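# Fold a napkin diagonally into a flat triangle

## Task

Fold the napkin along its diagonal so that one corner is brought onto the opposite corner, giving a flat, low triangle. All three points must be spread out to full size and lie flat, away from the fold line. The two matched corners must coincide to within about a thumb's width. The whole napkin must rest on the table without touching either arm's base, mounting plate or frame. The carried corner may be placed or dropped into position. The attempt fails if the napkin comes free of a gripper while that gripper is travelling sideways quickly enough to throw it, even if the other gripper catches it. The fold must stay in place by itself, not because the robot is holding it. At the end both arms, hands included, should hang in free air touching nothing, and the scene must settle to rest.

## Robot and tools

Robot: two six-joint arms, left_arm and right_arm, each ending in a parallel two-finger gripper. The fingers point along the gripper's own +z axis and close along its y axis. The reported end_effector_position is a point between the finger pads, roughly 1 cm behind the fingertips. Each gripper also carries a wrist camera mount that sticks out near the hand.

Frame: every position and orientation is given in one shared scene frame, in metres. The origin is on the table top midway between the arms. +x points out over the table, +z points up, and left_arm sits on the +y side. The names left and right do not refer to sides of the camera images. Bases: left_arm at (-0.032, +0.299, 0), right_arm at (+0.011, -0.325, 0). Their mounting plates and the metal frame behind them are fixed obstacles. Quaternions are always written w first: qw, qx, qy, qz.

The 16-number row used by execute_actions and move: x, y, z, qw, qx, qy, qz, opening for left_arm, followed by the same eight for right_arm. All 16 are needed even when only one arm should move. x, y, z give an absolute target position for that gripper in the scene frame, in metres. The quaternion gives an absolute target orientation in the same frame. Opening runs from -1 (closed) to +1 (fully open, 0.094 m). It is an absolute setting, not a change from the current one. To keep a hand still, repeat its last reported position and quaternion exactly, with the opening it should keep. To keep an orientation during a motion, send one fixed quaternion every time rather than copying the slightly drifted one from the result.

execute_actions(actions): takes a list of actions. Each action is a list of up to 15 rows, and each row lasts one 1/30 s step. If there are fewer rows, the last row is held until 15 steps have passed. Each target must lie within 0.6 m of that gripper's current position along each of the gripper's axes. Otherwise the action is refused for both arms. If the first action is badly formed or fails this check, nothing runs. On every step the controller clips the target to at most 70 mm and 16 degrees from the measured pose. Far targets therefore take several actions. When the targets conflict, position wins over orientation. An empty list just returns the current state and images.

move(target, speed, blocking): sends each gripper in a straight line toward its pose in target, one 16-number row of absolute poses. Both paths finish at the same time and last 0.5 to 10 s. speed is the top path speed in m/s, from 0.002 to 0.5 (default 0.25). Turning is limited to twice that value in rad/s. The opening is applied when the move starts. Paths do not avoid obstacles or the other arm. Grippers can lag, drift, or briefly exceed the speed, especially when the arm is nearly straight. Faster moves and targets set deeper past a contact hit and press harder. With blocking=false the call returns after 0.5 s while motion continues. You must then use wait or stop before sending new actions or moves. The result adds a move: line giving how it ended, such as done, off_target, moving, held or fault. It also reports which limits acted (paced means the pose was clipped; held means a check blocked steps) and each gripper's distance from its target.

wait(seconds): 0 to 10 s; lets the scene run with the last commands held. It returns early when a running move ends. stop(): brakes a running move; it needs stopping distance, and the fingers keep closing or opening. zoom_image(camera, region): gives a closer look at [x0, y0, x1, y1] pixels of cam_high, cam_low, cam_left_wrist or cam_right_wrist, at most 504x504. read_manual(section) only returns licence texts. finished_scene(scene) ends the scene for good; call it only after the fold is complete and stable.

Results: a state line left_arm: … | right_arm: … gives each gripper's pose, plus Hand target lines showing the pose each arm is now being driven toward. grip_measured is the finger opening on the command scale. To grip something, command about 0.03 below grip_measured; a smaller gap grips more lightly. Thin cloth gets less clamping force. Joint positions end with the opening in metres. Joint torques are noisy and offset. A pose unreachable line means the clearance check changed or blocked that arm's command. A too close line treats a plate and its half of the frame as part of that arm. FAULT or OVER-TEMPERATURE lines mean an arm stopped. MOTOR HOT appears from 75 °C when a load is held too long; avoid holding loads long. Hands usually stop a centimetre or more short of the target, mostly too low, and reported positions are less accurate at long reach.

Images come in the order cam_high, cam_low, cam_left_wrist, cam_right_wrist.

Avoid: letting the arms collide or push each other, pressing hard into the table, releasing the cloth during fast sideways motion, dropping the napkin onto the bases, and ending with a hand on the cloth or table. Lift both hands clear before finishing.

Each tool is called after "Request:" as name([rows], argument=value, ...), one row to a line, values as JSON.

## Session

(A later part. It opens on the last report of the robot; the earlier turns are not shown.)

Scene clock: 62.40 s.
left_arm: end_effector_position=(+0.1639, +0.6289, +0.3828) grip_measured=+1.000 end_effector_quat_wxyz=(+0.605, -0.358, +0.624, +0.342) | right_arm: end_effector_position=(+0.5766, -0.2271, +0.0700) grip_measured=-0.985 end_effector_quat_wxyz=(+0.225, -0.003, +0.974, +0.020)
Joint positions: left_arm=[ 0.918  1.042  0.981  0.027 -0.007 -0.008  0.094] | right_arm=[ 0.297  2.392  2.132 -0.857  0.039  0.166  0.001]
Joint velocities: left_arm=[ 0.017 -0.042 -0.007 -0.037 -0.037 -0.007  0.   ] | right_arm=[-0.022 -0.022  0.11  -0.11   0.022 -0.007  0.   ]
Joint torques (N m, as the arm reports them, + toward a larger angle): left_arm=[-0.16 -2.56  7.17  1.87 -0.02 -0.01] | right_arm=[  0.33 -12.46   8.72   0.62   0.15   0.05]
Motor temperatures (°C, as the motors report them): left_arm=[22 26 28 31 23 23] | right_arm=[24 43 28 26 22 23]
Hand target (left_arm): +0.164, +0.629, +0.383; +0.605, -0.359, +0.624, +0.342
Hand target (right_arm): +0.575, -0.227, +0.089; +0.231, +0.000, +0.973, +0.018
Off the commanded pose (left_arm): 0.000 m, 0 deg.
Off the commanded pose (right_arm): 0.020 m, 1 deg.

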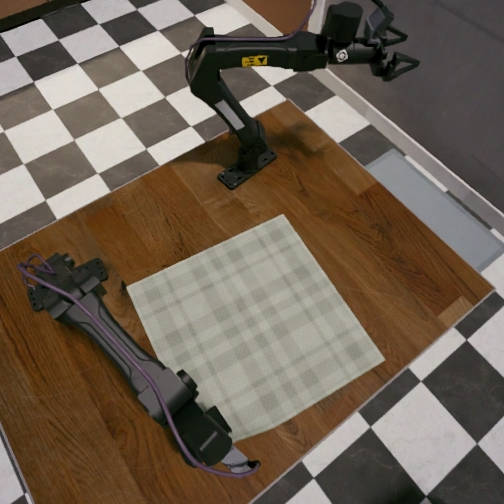

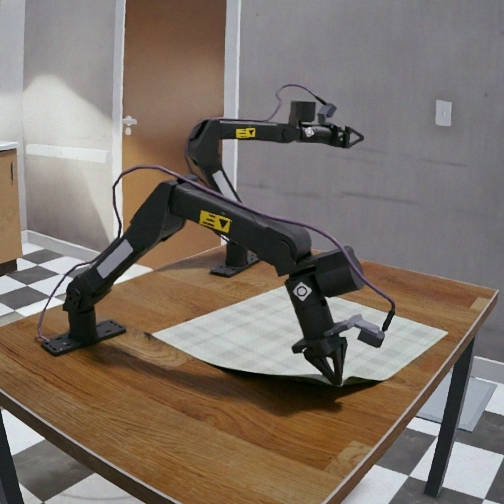

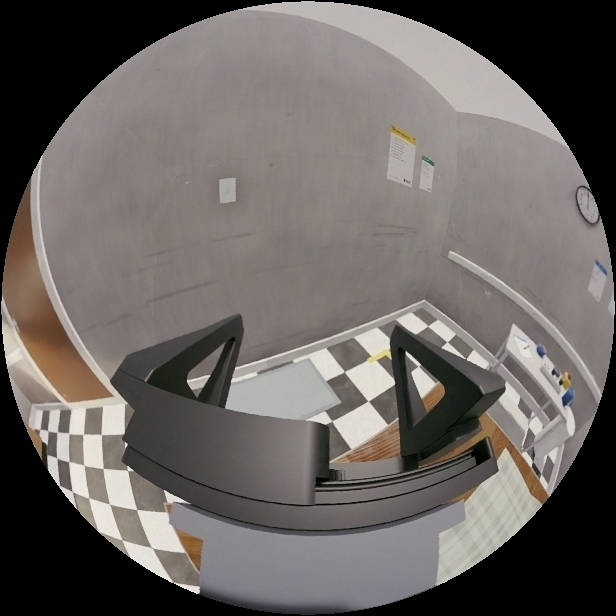

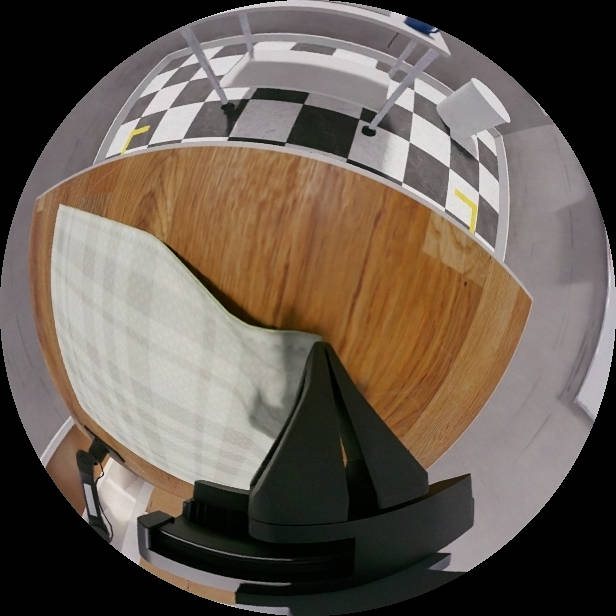

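Request:
move(target=[0.1639,0.6289,0.3827,0.605,-0.359,0.624,0.342,1,0.49,-0.115,0.2,0.296,-0.166,0.939,0.052,-1], speed=0.15)

Request:
move(target=[0.1639,0.6289,0.3827,0.605,-0.359,0.624,0.342,1,0.385,0.02,0.23,0.354,-0.354,0.854,0.146,-1], speed=0.15)

Request:
move(target=[0.1639,0.6289,0.3827,0.605,-0.359,0.624,0.342,1,0.285,0.15,0.16,0.323,-0.496,0.779,0.206,-1], speed=0.15)

Scene clock: 68.53 s.
left_arm: end_effector_position=(+0.1639, +0.6289, +0.3828) grip_measured=+1.000 end_effector_quat_wxyz=(+0.605, -0.358, +0.624, +0.342) | right_arm: end_effector_position=(+0.4928, -0.1149, +0.1855) grip_measured=-0.985 end_effector_quat_wxyz=(+0.287, -0.164, +0.942, +0.052)
Joint positions: left_arm=[ 0.918  1.042  0.981  0.027 -0.007 -0.008  0.094] | right_arm=[ 0.538  2.035  1.942 -0.888  0.039  0.065  0.001]
Joint velocities: left_arm=[ 0.007 -0.017 -0.002 -0.007  0.037  0.051  0.   ] | right_arm=[ 0.007 -0.002 -0.012  0.066 -0.007 -0.066 -0.   ]
Joint torques (N m, as the arm reports them, + toward a larger angle): left_arm=[-0.12 -2.52  7.12  1.88  0.   -0.01] | right_arm=[  0.09 -11.11   6.65   1.     0.08  -0.06]
Motor temperatures (°C, as the motors report them): left_arm=[22 26 28 31 23 23] | right_arm=[24 45 29 25 22 23]
Hand target (left_arm): +0.164, +0.629, +0.383; +0.605, -0.359, +0.624, +0.342
Hand target (right_arm): +0.488, -0.116, +0.199; +0.295, -0.166, +0.939, +0.053
Off the commanded pose (left_arm): 0.000 m, 0 deg.
Off the commanded pose (right_arm): 0.015 m, 1 deg.
move: off_target (right_arm)

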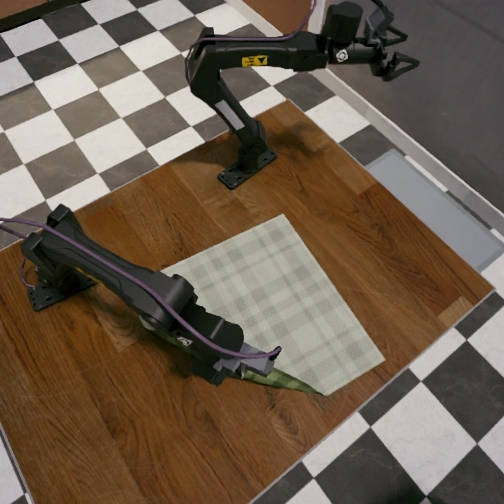

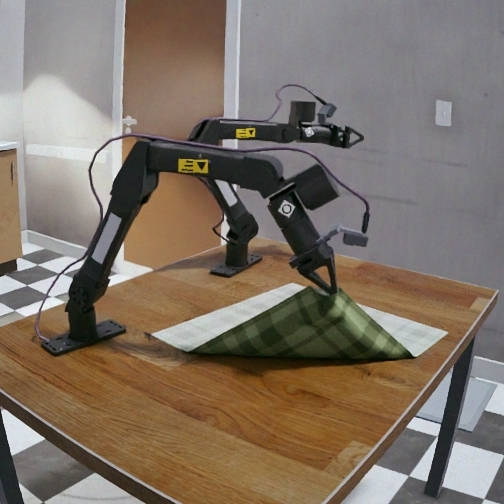

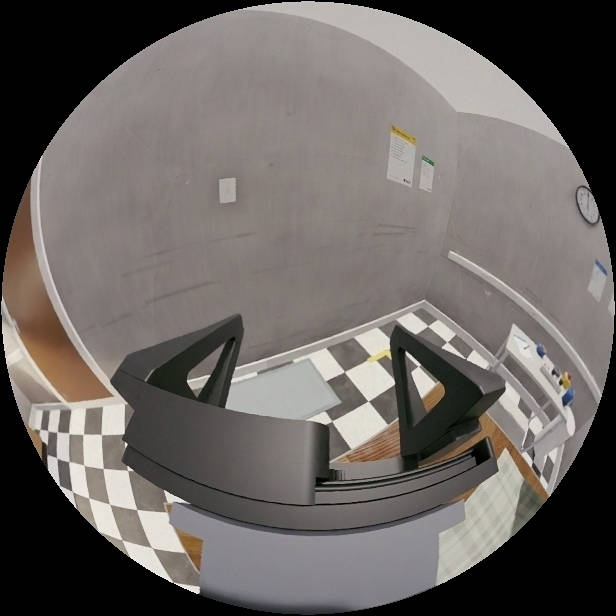

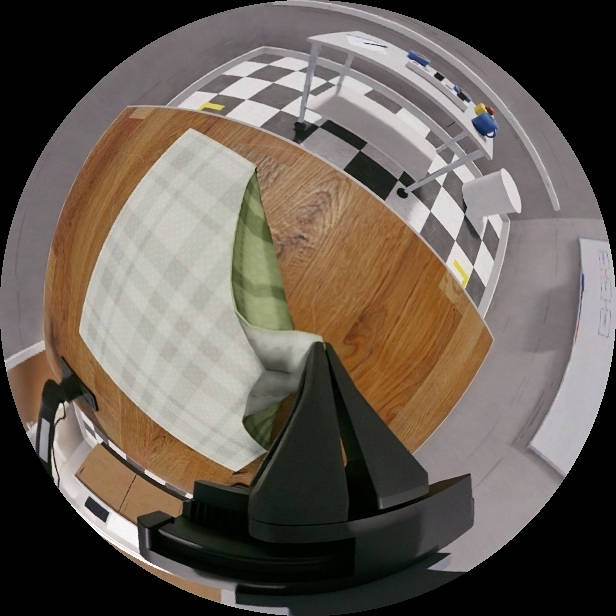

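Scene clock: 70.50 s.
left_arm: end_effector_position=(+0.1639, +0.6289, +0.3828) grip_measured=+1.000 end_effector_quat_wxyz=(+0.605, -0.358, +0.624, +0.342) | right_arm: end_effector_position=(+0.3867, +0.0156, +0.2126) grip_measured=-0.985 end_effector_quat_wxyz=(+0.330, -0.352, +0.865, +0.133)
Joint positions: left_arm=[ 0.918  1.042  0.981  0.027 -0.007 -0.008  0.094] | right_arm=[ 0.839  1.843  1.702 -0.702 -0.032 -0.038  0.001]
Joint velocities: left_arm=[ 0.007 -0.007  0.002 -0.037  0.066 -0.007  0.   ] | right_arm=[ 0.002  0.007 -0.007 -0.081 -0.007 -0.022  0.   ]
Joint torques (N m, as the arm reports them, + toward a larger angle): left_arm=[-0.06 -2.52  7.07  1.87 -0.02  0.01] | right_arm=[  0.26 -10.25   5.72   1.62  -0.11  -0.04]
Motor temperatures (°C, as the motors report them): left_arm=[22 26 28 31 23 23] | right_arm=[24 44 29 26 22 23]
Hand target (left_arm): +0.164, +0.629, +0.383; +0.605, -0.359, +0.624, +0.342
Hand target (right_arm): +0.384, +0.018, +0.229; +0.351, -0.355, +0.854, +0.146
Off the commanded pose (left_arm): 0.000 m, 0 deg.
Off the commanded pose (right_arm): 0.018 m, 3 deg.
move: off_target (right_arm)

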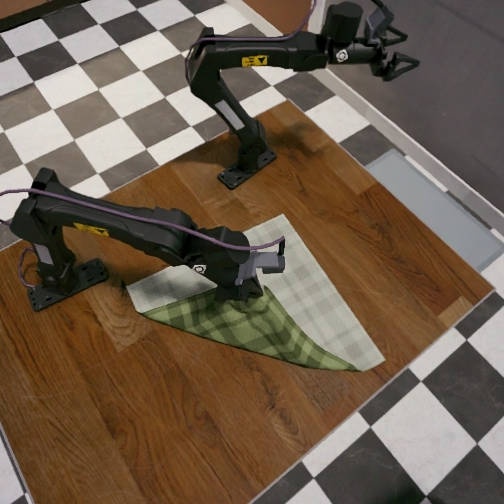

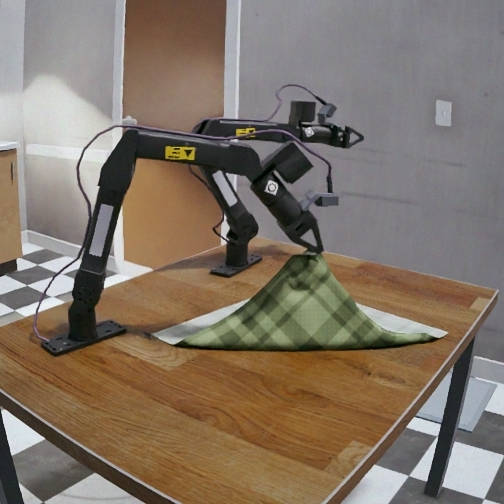

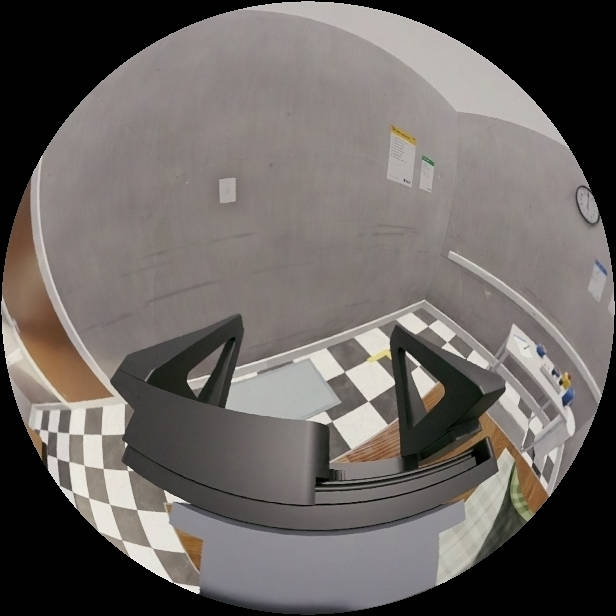

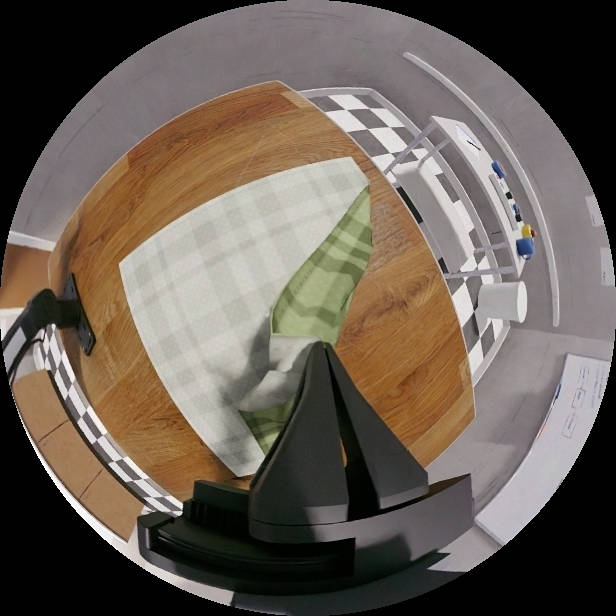

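Scene clock: 72.23 s.
left_arm: end_effector_position=(+0.1639, +0.6289, +0.3828) grip_measured=+1.000 end_effector_quat_wxyz=(+0.605, -0.358, +0.624, +0.342) | right_arm: end_effector_position=(+0.2841, +0.1422, +0.1507) grip_measured=-0.985 end_effector_quat_wxyz=(+0.307, -0.496, +0.789, +0.193)
Joint positions: left_arm=[ 0.918  1.042  0.981  0.027 -0.007 -0.008  0.094] | right_arm=[ 1.132  1.972  1.622 -0.481 -0.07  -0.078  0.001]
Joint velocities: left_arm=[ 0.012  0.002  0.007  0.007  0.037 -0.007  0.   ] | right_arm=[ 0.002 -0.007 -0.007 -0.051  0.066 -0.007 -0.   ]
Joint torques (N m, as the arm reports them, + toward a larger angle): left_arm=[-0.05 -2.61  7.04  1.9  -0.01 -0.01] | right_arm=[ 0.22 -9.02  7.17  1.65 -0.17 -0.05]
Motor temperatures (°C, as the motors report them): left_arm=[22 26 28 31 23 23] | right_arm=[24 44 29 26 22 23]
Hand target (left_arm): +0.164, +0.629, +0.383; +0.605, -0.359, +0.624, +0.342
Hand target (right_arm): +0.285, +0.149, +0.160; +0.321, -0.497, +0.780, +0.205
Off the commanded pose (left_arm): 0.000 m, 0 deg.
Off the commanded pose (right_arm): 0.012 m, 3 deg.
move: off_target (right_arm)

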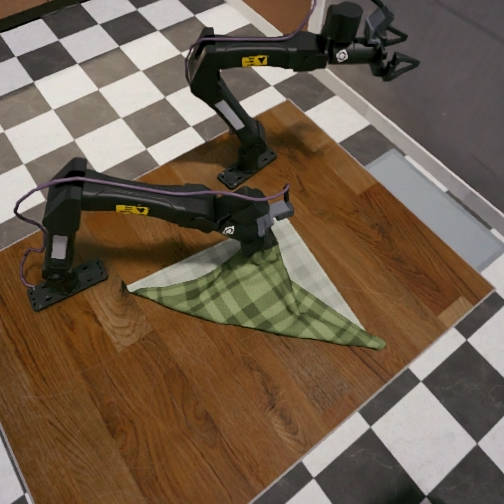

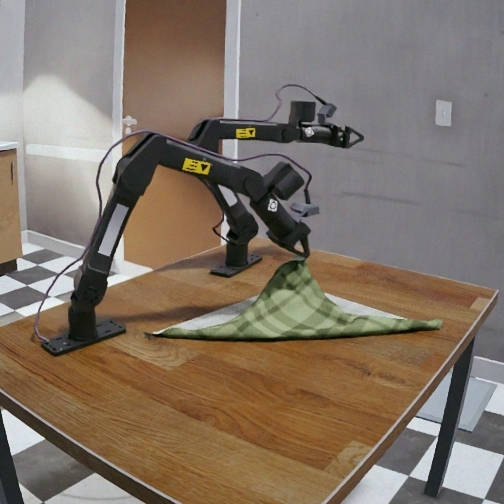

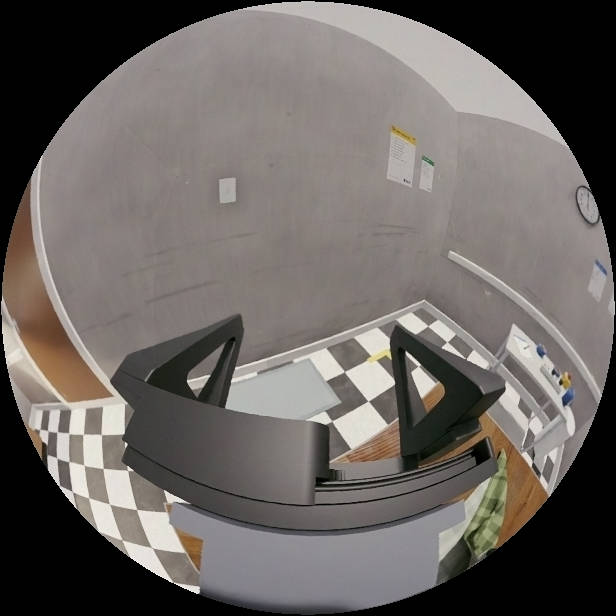

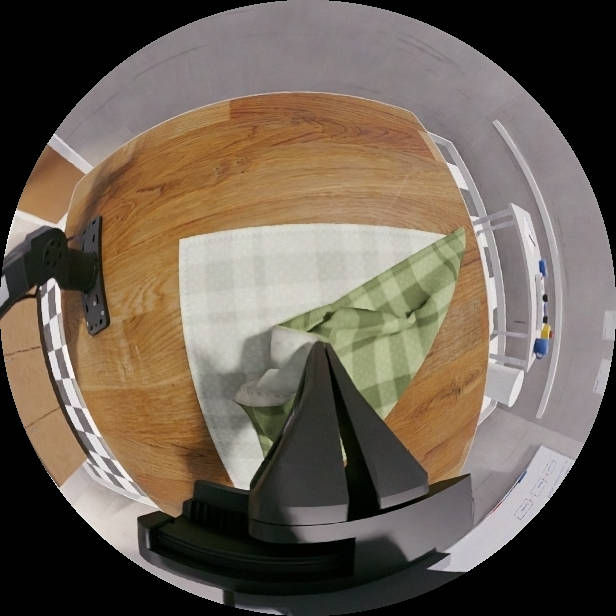

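Request:
move(target=[0.1639,0.6289,0.3827,0.605,-0.359,0.624,0.342,1,0.262,0.2,0.075,0.29,-0.55,0.75,0.215,-1], speed=0.1)

Scene clock: 79.80 s.
left_arm: end_effector_position=(+0.1639, +0.6289, +0.3828) grip_measured=+1.000 end_effector_quat_wxyz=(+0.605, -0.358, +0.624, +0.342) | right_arm: end_effector_position=(+0.2594, +0.1825, +0.0520) grip_measured=-0.985 end_effector_quat_wxyz=(+0.263, -0.551, +0.768, +0.194)
Joint positions: left_arm=[ 0.918  1.042  0.981  0.027 -0.007 -0.008  0.094] | right_arm=[ 1.195  2.202  1.622 -0.334 -0.11  -0.129  0.001]
Joint velocities: left_arm=[-0.017  0.002 -0.012 -0.11   0.007 -0.11   0.   ] | right_arm=[-0.007 -0.002 -0.002 -0.007 -0.007  0.037 -0.001]
Joint torques (N m, as the arm reports them, + toward a larger angle): left_arm=[-0.04 -2.49  7.1   1.88 -0.04 -0.02] | right_arm=[  0.4  -10.65   9.54   1.54  -0.19  -0.04]
Motor temperatures (°C, as the motors report them): left_arm=[22 26 28 32 23 23] | right_arm=[24 43 29 27 22 23]
Hand target (left_arm): +0.164, +0.629, +0.383; +0.605, -0.359, +0.624, +0.342
Hand target (right_arm): +0.261, +0.199, +0.076; +0.290, -0.551, +0.752, +0.215
Off the commanded pose (left_arm): 0.000 m, 0 deg.
Off the commanded pose (right_arm): 0.029 m, 4 deg.
move: off_target (right_arm)

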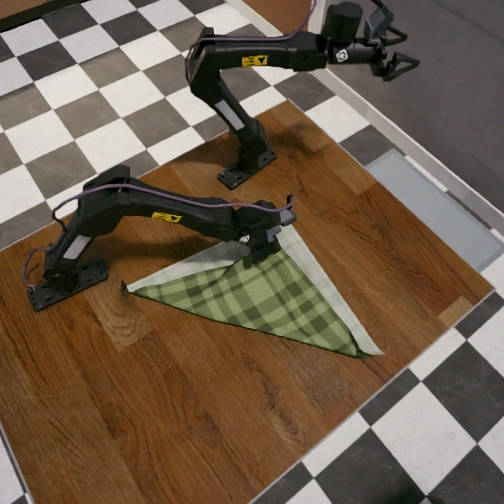

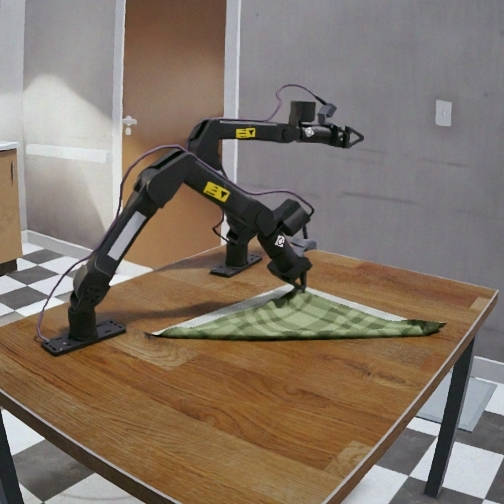

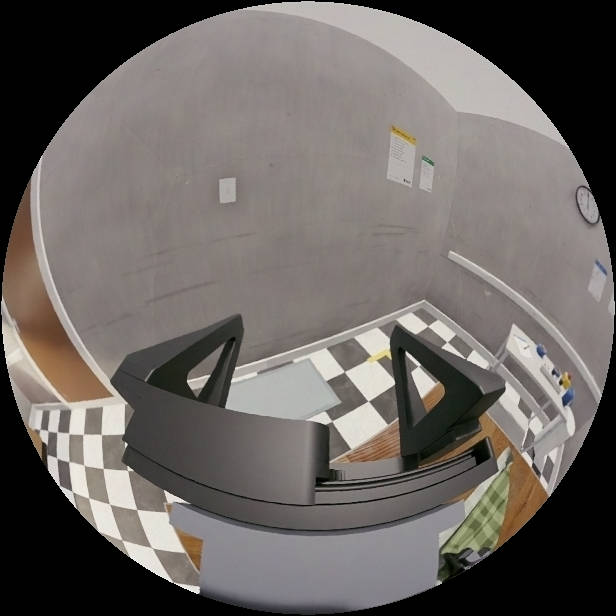

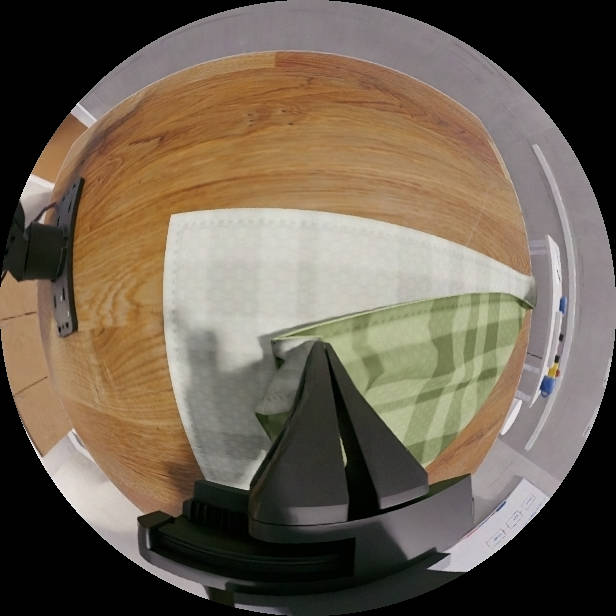

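Request:
move(target=[0.1639,0.6289,0.3827,0.605,-0.359,0.624,0.342,1,0.228,0.245,0.078,0.262,-0.604,0.72,0.22,-1], speed=0.07)

Scene clock: 83.17 s.
left_arm: end_effector_position=(+0.1639, +0.6289, +0.3828) grip_measured=+1.000 end_effector_quat_wxyz=(+0.605, -0.358, +0.624, +0.342) | right_arm: end_effector_position=(+0.2310, +0.2368, +0.0651) grip_measured=-0.985 end_effector_quat_wxyz=(-0.257, +0.600, -0.728, -0.209)
Joint positions: left_arm=[ 0.918  1.042  0.981  0.027 -0.007 -0.008  0.094] | right_arm=[ 1.272  2.339  1.903 -0.472 -0.134 -0.176  0.001]
Joint velocities: left_arm=[-0.022  0.017 -0.002 -0.051 -0.022 -0.022  0.   ] | right_arm=[ 0.002  0.002 -0.002 -0.051  0.007 -0.007 -0.   ]
Joint torques (N m, as the arm reports them, + toward a larger angle): left_arm=[-0.12 -2.55  6.97  1.88 -0.03 -0.01] | right_arm=[  0.47 -10.86   9.88   1.09  -0.21  -0.05]
Motor temperatures (°C, as the motors report them): left_arm=[22 26 28 32 23 23] | right_arm=[24 43 30 27 22 23]
Hand target (left_arm): +0.164, +0.629, +0.383; +0.605, -0.359, +0.624, +0.342
Hand target (right_arm): +0.227, +0.244, +0.078; +0.262, -0.604, +0.720, +0.220
Off the commanded pose (left_arm): 0.000 m, 0 deg.
Off the commanded pose (right_arm): 0.016 m, 2 deg.
move: off_target (right_arm)

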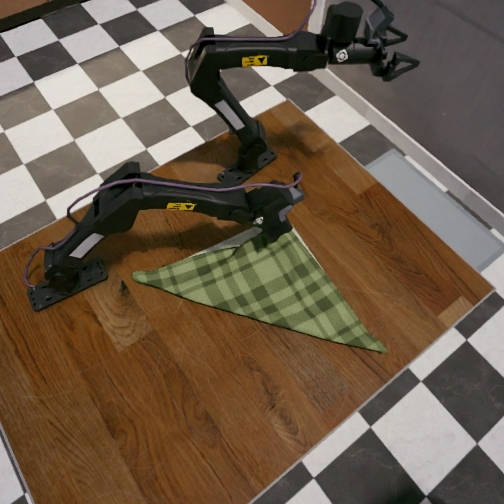

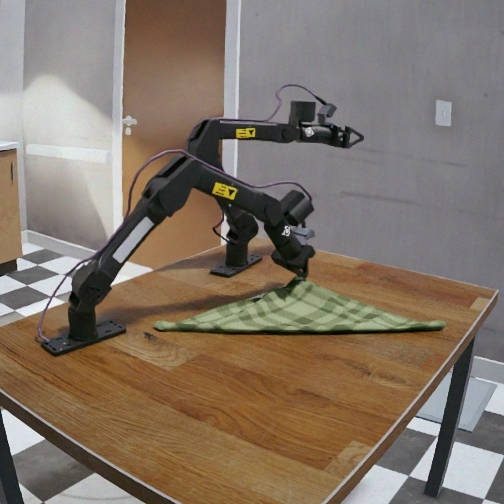

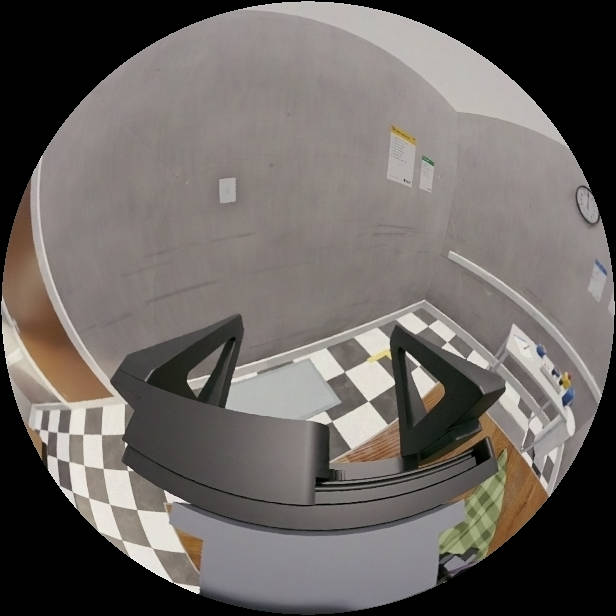

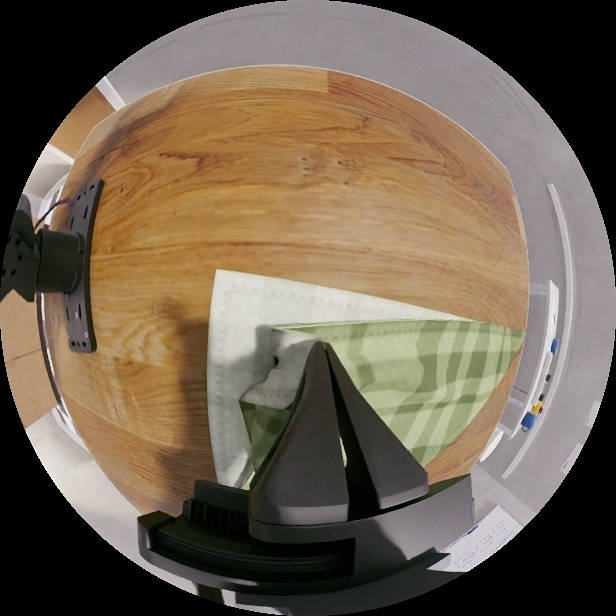

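Request:
move(target=[0.1639,0.6289,0.3827,0.605,-0.359,0.624,0.342,1,0.21,0.232,0.052,0.262,-0.604,0.72,0.22,-1], speed=0.06)

Scene clock: 85.80 s.
left_arm: end_effector_position=(+0.1639, +0.6289, +0.3828) grip_measured=+1.000 end_effector_quat_wxyz=(+0.605, -0.358, +0.624, +0.342) | right_arm: end_effector_position=(+0.2124, +0.2271, +0.0337) grip_measured=-0.985 end_effector_quat_wxyz=(-0.244, +0.607, -0.727, -0.208)
Joint positions: left_arm=[ 0.918  1.042  0.981  0.027 -0.007 -0.008  0.094] | right_arm=[ 1.294  2.323  1.762 -0.37  -0.135 -0.169  0.001]
Joint velocities: left_arm=[ 0.007  0.007  0.007 -0.007  0.037  0.022  0.   ] | right_arm=[-0.007  0.017 -0.007  0.007 -0.037 -0.007 -0.   ]
Joint torques (N m, as the arm reports them, + toward a larger angle): left_arm=[-0.1  -2.55  7.03  1.91 -0.03  0.  ] | right_arm=[  0.59 -13.18   5.21   1.47  -0.05   0.04]
Motor temperatures (°C, as the motors report them): left_arm=[22 26 28 32 23 23] | right_arm=[24 43 30 27 22 23]
Hand target (left_arm): +0.164, +0.629, +0.383; +0.605, -0.359, +0.624, +0.342
Hand target (right_arm): +0.210, +0.232, +0.052; +0.261, -0.604, +0.720, +0.220
Off the commanded pose (left_arm): 0.000 m, 0 deg.
Off the commanded pose (right_arm): 0.019 m, 3 deg.
move: off_target (right_arm)

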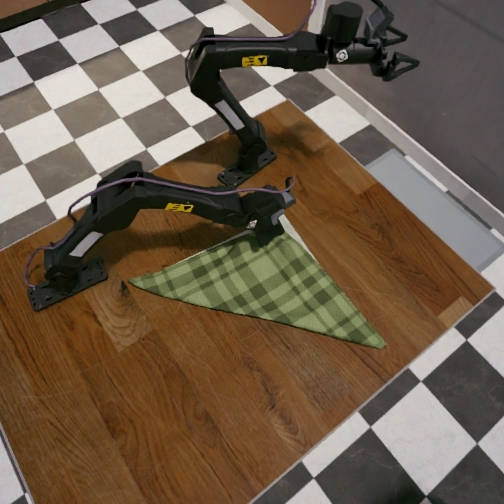

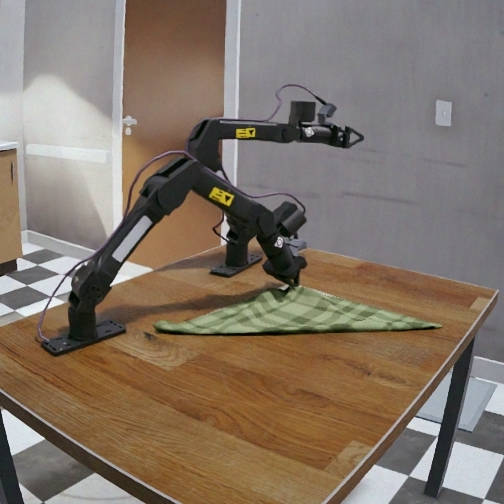

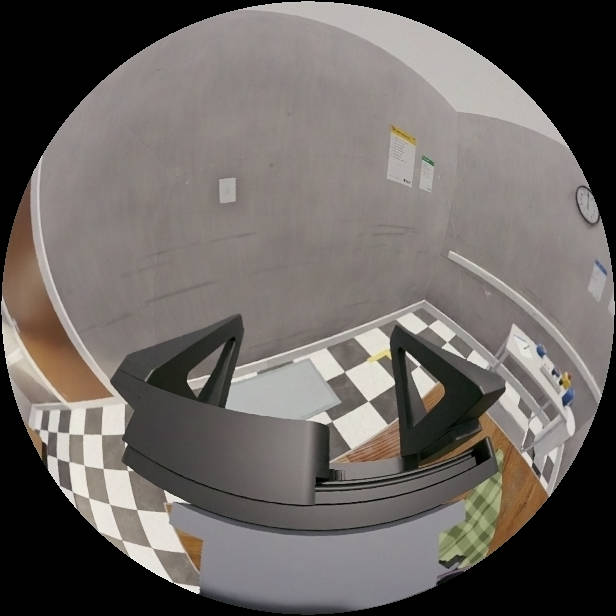

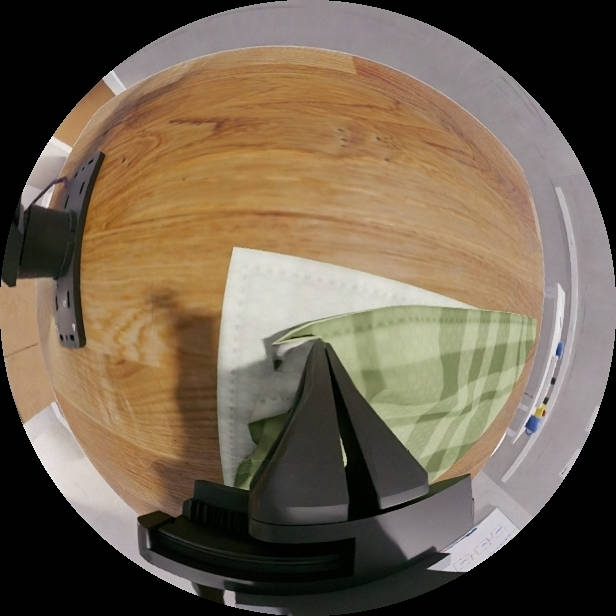

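Request:
execute_actions([
  [[0.1639,0.6289,0.3827,0.605,-0.359,0.624,0.342,1,0.216,0.234,0.055,0.262,-0.604,0.72,0.22,-1],[0.1639,0.6289,0.3827,0.605,-0.359,0.624,0.342,1,0.22,0.236,0.056,0.262,-0.604,0.72,0.22,-1],[0.1639,0.6289,0.3827,0.605,-0.359,0.624,0.342,1,0.224,0.238,0.057,0.262,-0.604,0.72,0.22,-1]],
  [[0.1639,0.6289,0.3827,0.605,-0.359,0.624,0.342,1,0.224,0.238,0.057,0.262,-0.604,0.72,0.22,-0.6]],
  [[0.1639,0.6289,0.3827,0.605,-0.359,0.624,0.342,1,0.224,0.238,0.07,0.262,-0.604,0.72,0.22,-0.6],[0.1639,0.6289,0.3827,0.605,-0.359,0.624,0.342,1,0.224,0.238,0.08,0.262,-0.604,0.72,0.22,-0.6],[0.1639,0.6289,0.3827,0.605,-0.359,0.624,0.342,1,0.224,0.238,0.09,0.262,-0.604,0.72,0.22,-0.6],[0.1639,0.6289,0.3827,0.605,-0.359,0.624,0.342,1,0.224,0.238,0.10,0.262,-0.604,0.72,0.22,-0.6],[0.1639,0.6289,0.3827,0.605,-0.359,0.624,0.342,1,0.224,0.238,0.11,0.262,-0.604,0.72,0.22,-0.6],[0.1639,0.6289,0.3827,0.605,-0.359,0.624,0.342,1,0.224,0.238,0.12,0.262,-0.604,0.72,0.22,-0.6],[0.1639,0.6289,0.3827,0.605,-0.359,0.624,0.342,1,0.224,0.238,0.13,0.262,-0.604,0.72,0.22,-0.6],[0.1639,0.6289,0.3827,0.605,-0.359,0.624,0.342,1,0.224,0.238,0.14,0.262,-0.604,0.72,0.22,-0.6]],
])

Scene clock: 92.10 s.
left_arm: end_effector_position=(+0.1639, +0.6289, +0.3828) grip_measured=+1.000 end_effector_quat_wxyz=(+0.605, -0.358, +0.624, +0.342) | right_arm: end_effector_position=(+0.2250, +0.2449, +0.1300) grip_measured=-0.602 end_effector_quat_wxyz=(-0.276, +0.601, -0.717, -0.221)
Joint positions: left_arm=[ 0.918  1.042  0.981  0.027 -0.007 -0.008  0.094] | right_arm=[ 1.286  2.294  2.055 -0.62  -0.135 -0.176  0.019]
Joint velocities: left_arm=[ 0.002  0.007 -0.012 -0.037  0.037 -0.066  0.   ] | right_arm=[-0.007 -0.022  0.149 -0.168 -0.051  0.022 -0.001]
Joint torques (N m, as the arm reports them, + toward a larger angle): left_arm=[-0.07 -2.54  7.19  1.89 -0.02  0.01] | right_arm=[ -0.53 -11.73   8.62   0.89  -0.2   -0.05]
Motor temperatures (°C, as the motors report them): left_arm=[22 26 28 32 23 23] | right_arm=[24 46 30 27 22 23]
Hand target (left_arm): +0.164, +0.629, +0.383; +0.605, -0.359, +0.624, +0.342
Hand target (right_arm): +0.224, +0.237, +0.140; +0.264, -0.603, +0.720, +0.221
Off the commanded pose (left_arm): 0.000 m, 0 deg.
Off the commanded pose (right_arm): 0.012 m, 2 deg.

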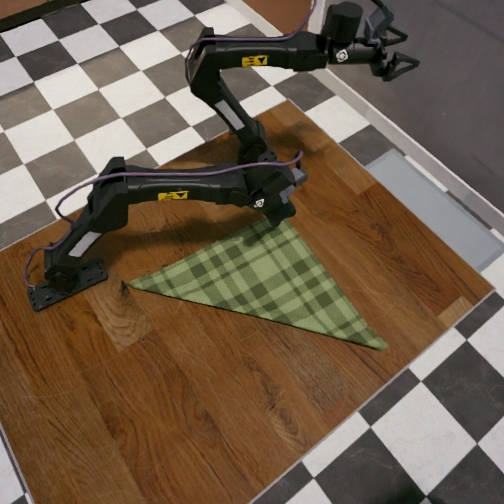

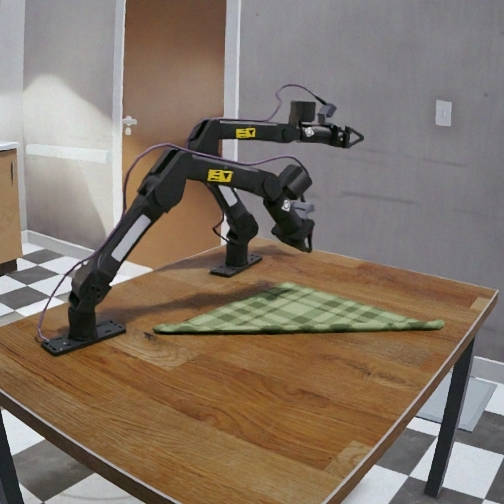

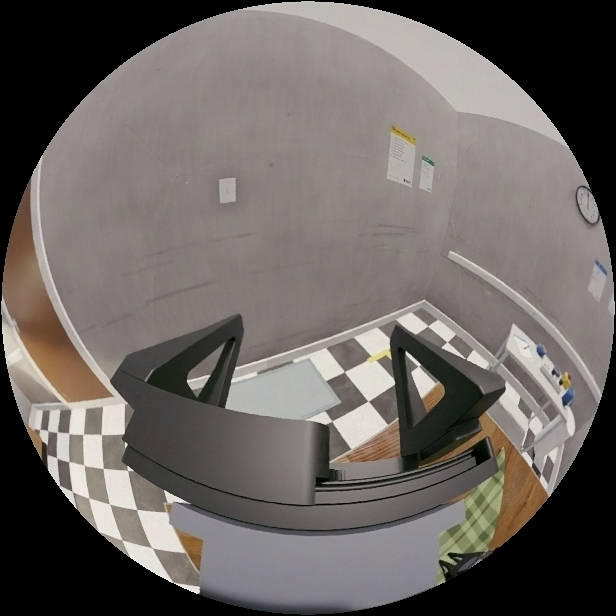

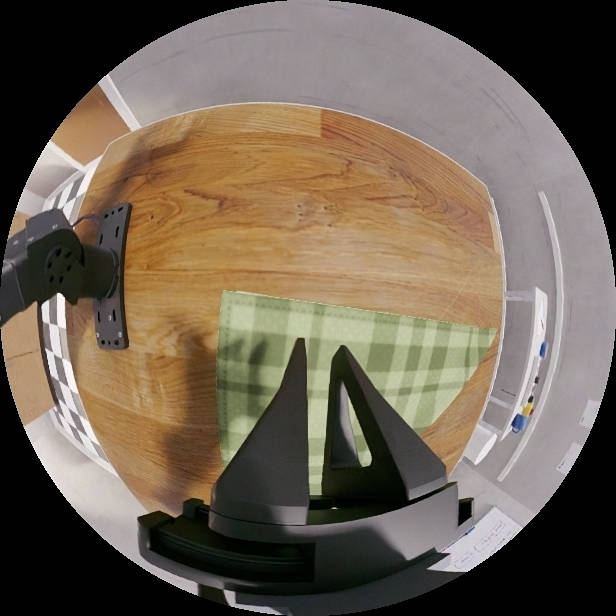

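Request:
zoom_image(camera="cam_right_wrist", region=[200, 260, 340, 360])

Request:
zoom_image(camera="cam_high", region=[110, 190, 410, 380])

Region (200, 260, 340, 360) of cam_right_wrist's 616x616 image, scaled by 3.600, with more detail than that image has; it fills the top 360 rows of this view, and the rest is white.

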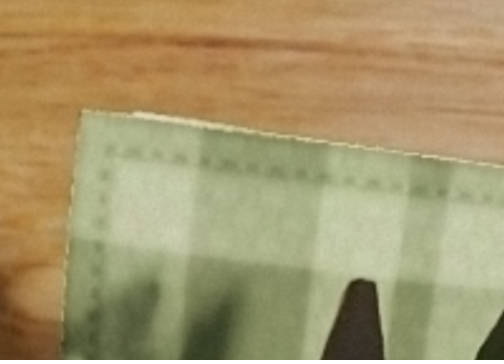

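Region (110, 190, 410, 380) of cam_high's 504x504 image, scaled by 1.680, with more detail than that image has; it fills the top 319 rows of this view, and the rest is white.

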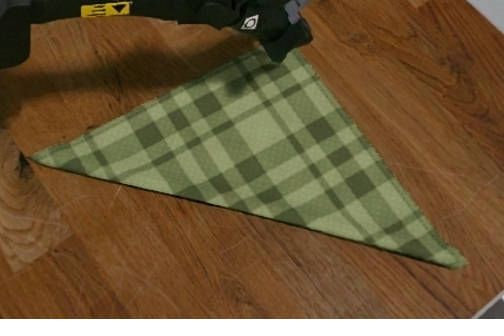

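Request:
move(target=[0.1639,0.6289,0.3827,0.605,-0.359,0.624,0.342,1,0.225,0.235,0.022,0.262,-0.604,0.72,0.22,-1], speed=0.12)

Scene clock: 97.50 s.
left_arm: end_effector_position=(+0.1639, +0.6289, +0.3828) grip_measured=+1.000 end_effector_quat_wxyz=(+0.605, -0.358, +0.624, +0.342) | right_arm: end_effector_position=(+0.2236, +0.2378, +0.0260) grip_measured=-0.994 end_effector_quat_wxyz=(-0.262, +0.604, -0.721, -0.215)
Joint positions: left_arm=[ 0.918  1.042  0.981  0.027 -0.007 -0.008  0.094] | right_arm=[ 1.282  2.367  1.783 -0.307 -0.138 -0.179  0.   ]
Joint velocities: left_arm=[ 0.002 -0.002  0.012 -0.007  0.051 -0.037  0.   ] | right_arm=[-0.002 -0.002 -0.007 -0.007  0.051  0.022  0.   ]
Joint torques (N m, as the arm reports them, + toward a larger angle): left_arm=[-0.02 -2.49  6.94  1.87 -0.03 -0.02] | right_arm=[ -0.61 -11.03   4.55   1.56  -0.18  -0.06]
Motor temperatures (°C, as the motors report them): left_arm=[22 26 29 32 23 23] | right_arm=[24 46 30 27 22 23]
Hand target (left_arm): +0.164, +0.629, +0.383; +0.605, -0.359, +0.624, +0.342
Hand target (right_arm): +0.225, +0.236, +0.022; +0.262, -0.604, +0.720, +0.220
Off the commanded pose (left_arm): 0.000 m, 0 deg.
Off the commanded pose (right_arm): 0.005 m, 1 deg.
move: done

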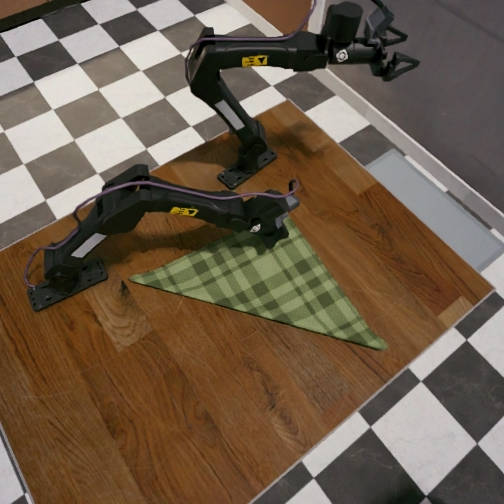

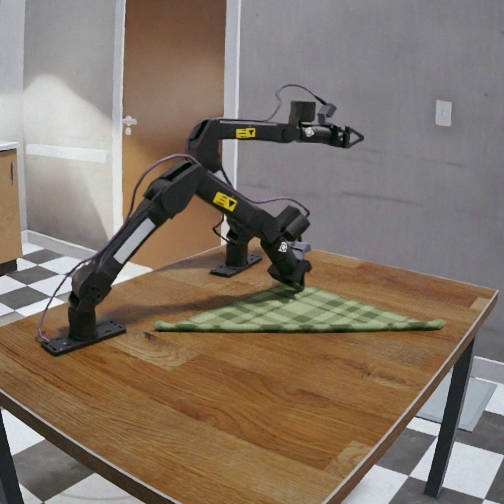

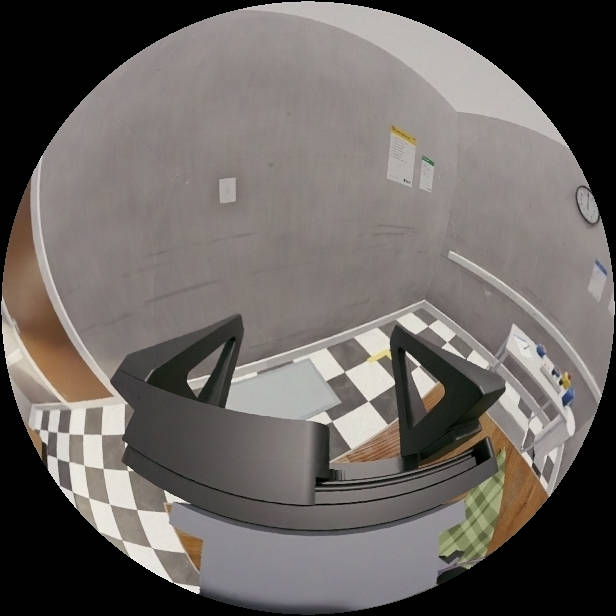

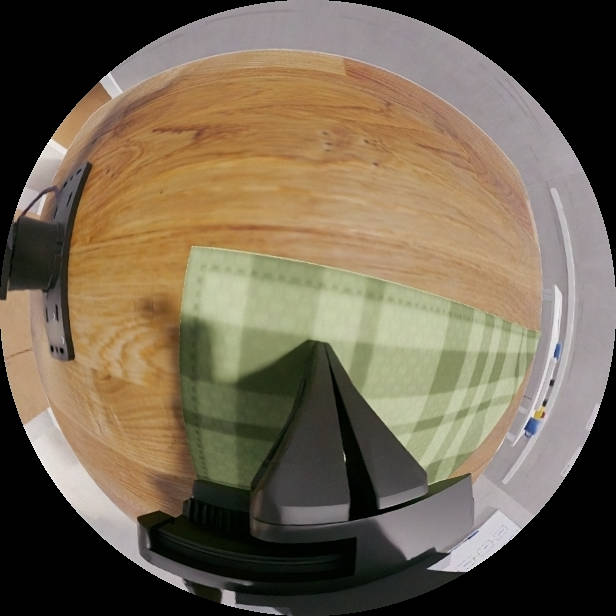

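Request:
move(target=[0.1639,0.6289,0.3827,0.605,-0.359,0.624,0.342,1,0.244,0.222,0.018,0.262,-0.604,0.72,0.22,-1], speed=0.03)

Scene clock: 100.27 s.
left_arm: end_effector_position=(+0.1639, +0.6289, +0.3828) grip_measured=+1.000 end_effector_quat_wxyz=(+0.605, -0.358, +0.624, +0.342) | right_arm: end_effector_position=(+0.2432, +0.2322, +0.0241) grip_measured=-0.994 end_effector_quat_wxyz=(-0.273, +0.603, -0.715, -0.226)
Joint positions: left_arm=[ 0.918  1.042  0.981  0.027 -0.007 -0.008  0.094] | right_arm=[ 1.237  2.367  1.753 -0.251 -0.178 -0.214  0.   ]
Joint velocities: left_arm=[ 0.007  0.007  0.017  0.007 -0.037  0.007  0.   ] | right_arm=[-0.012 -0.017  0.002  0.037  0.051 -0.007 -0.   ]
Joint torques (N m, as the arm reports them, + toward a larger angle): left_arm=[-0.08 -2.52  7.04  1.91 -0.03  0.01] | right_arm=[ -0.78 -11.67   4.25   1.18  -0.11  -0.06]
Motor temperatures (°C, as the motors report them): left_arm=[22 26 29 33 23 23] | right_arm=[24 46 30 27 22 23]
Hand target (left_arm): +0.164, +0.629, +0.383; +0.605, -0.359, +0.624, +0.342
Hand target (right_arm): +0.244, +0.222, +0.018; +0.262, -0.604, +0.720, +0.220
Off the commanded pose (left_arm): 0.000 m, 0 deg.
Off the commanded pose (right_arm): 0.012 m, 2 deg.
move: off_target (right_arm)

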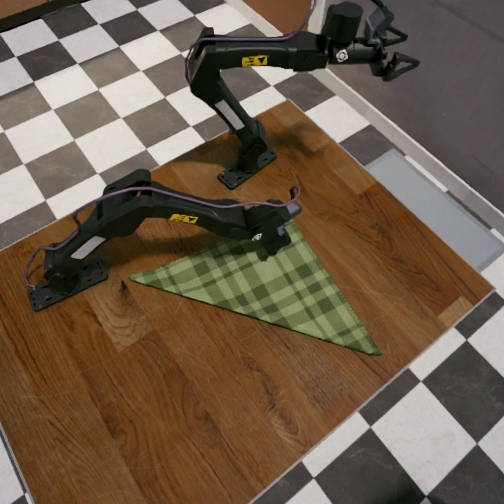

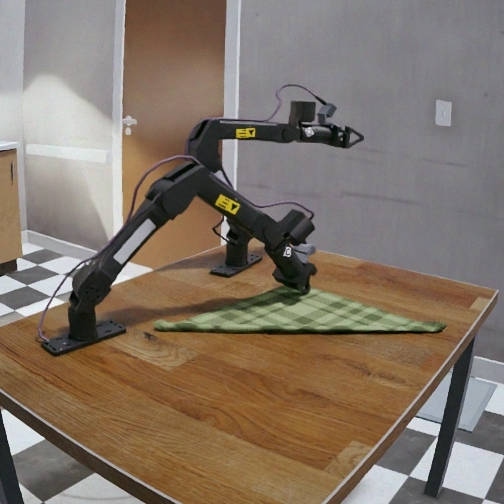

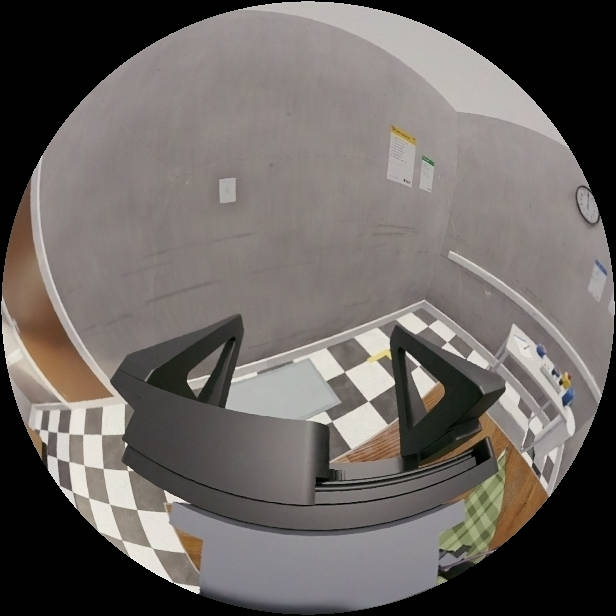

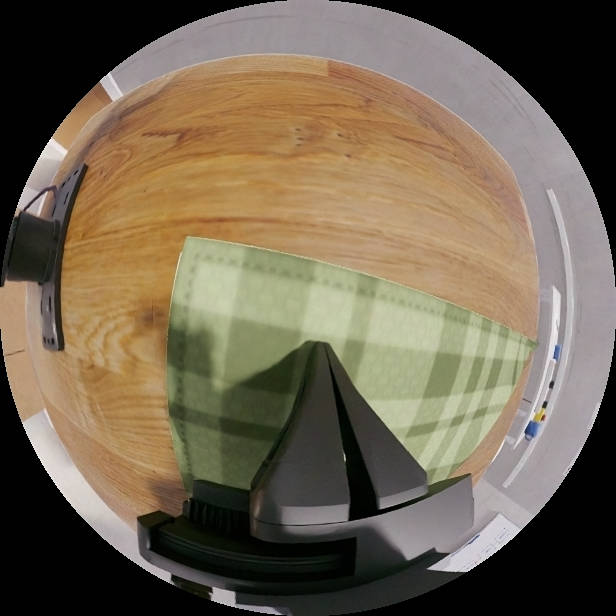

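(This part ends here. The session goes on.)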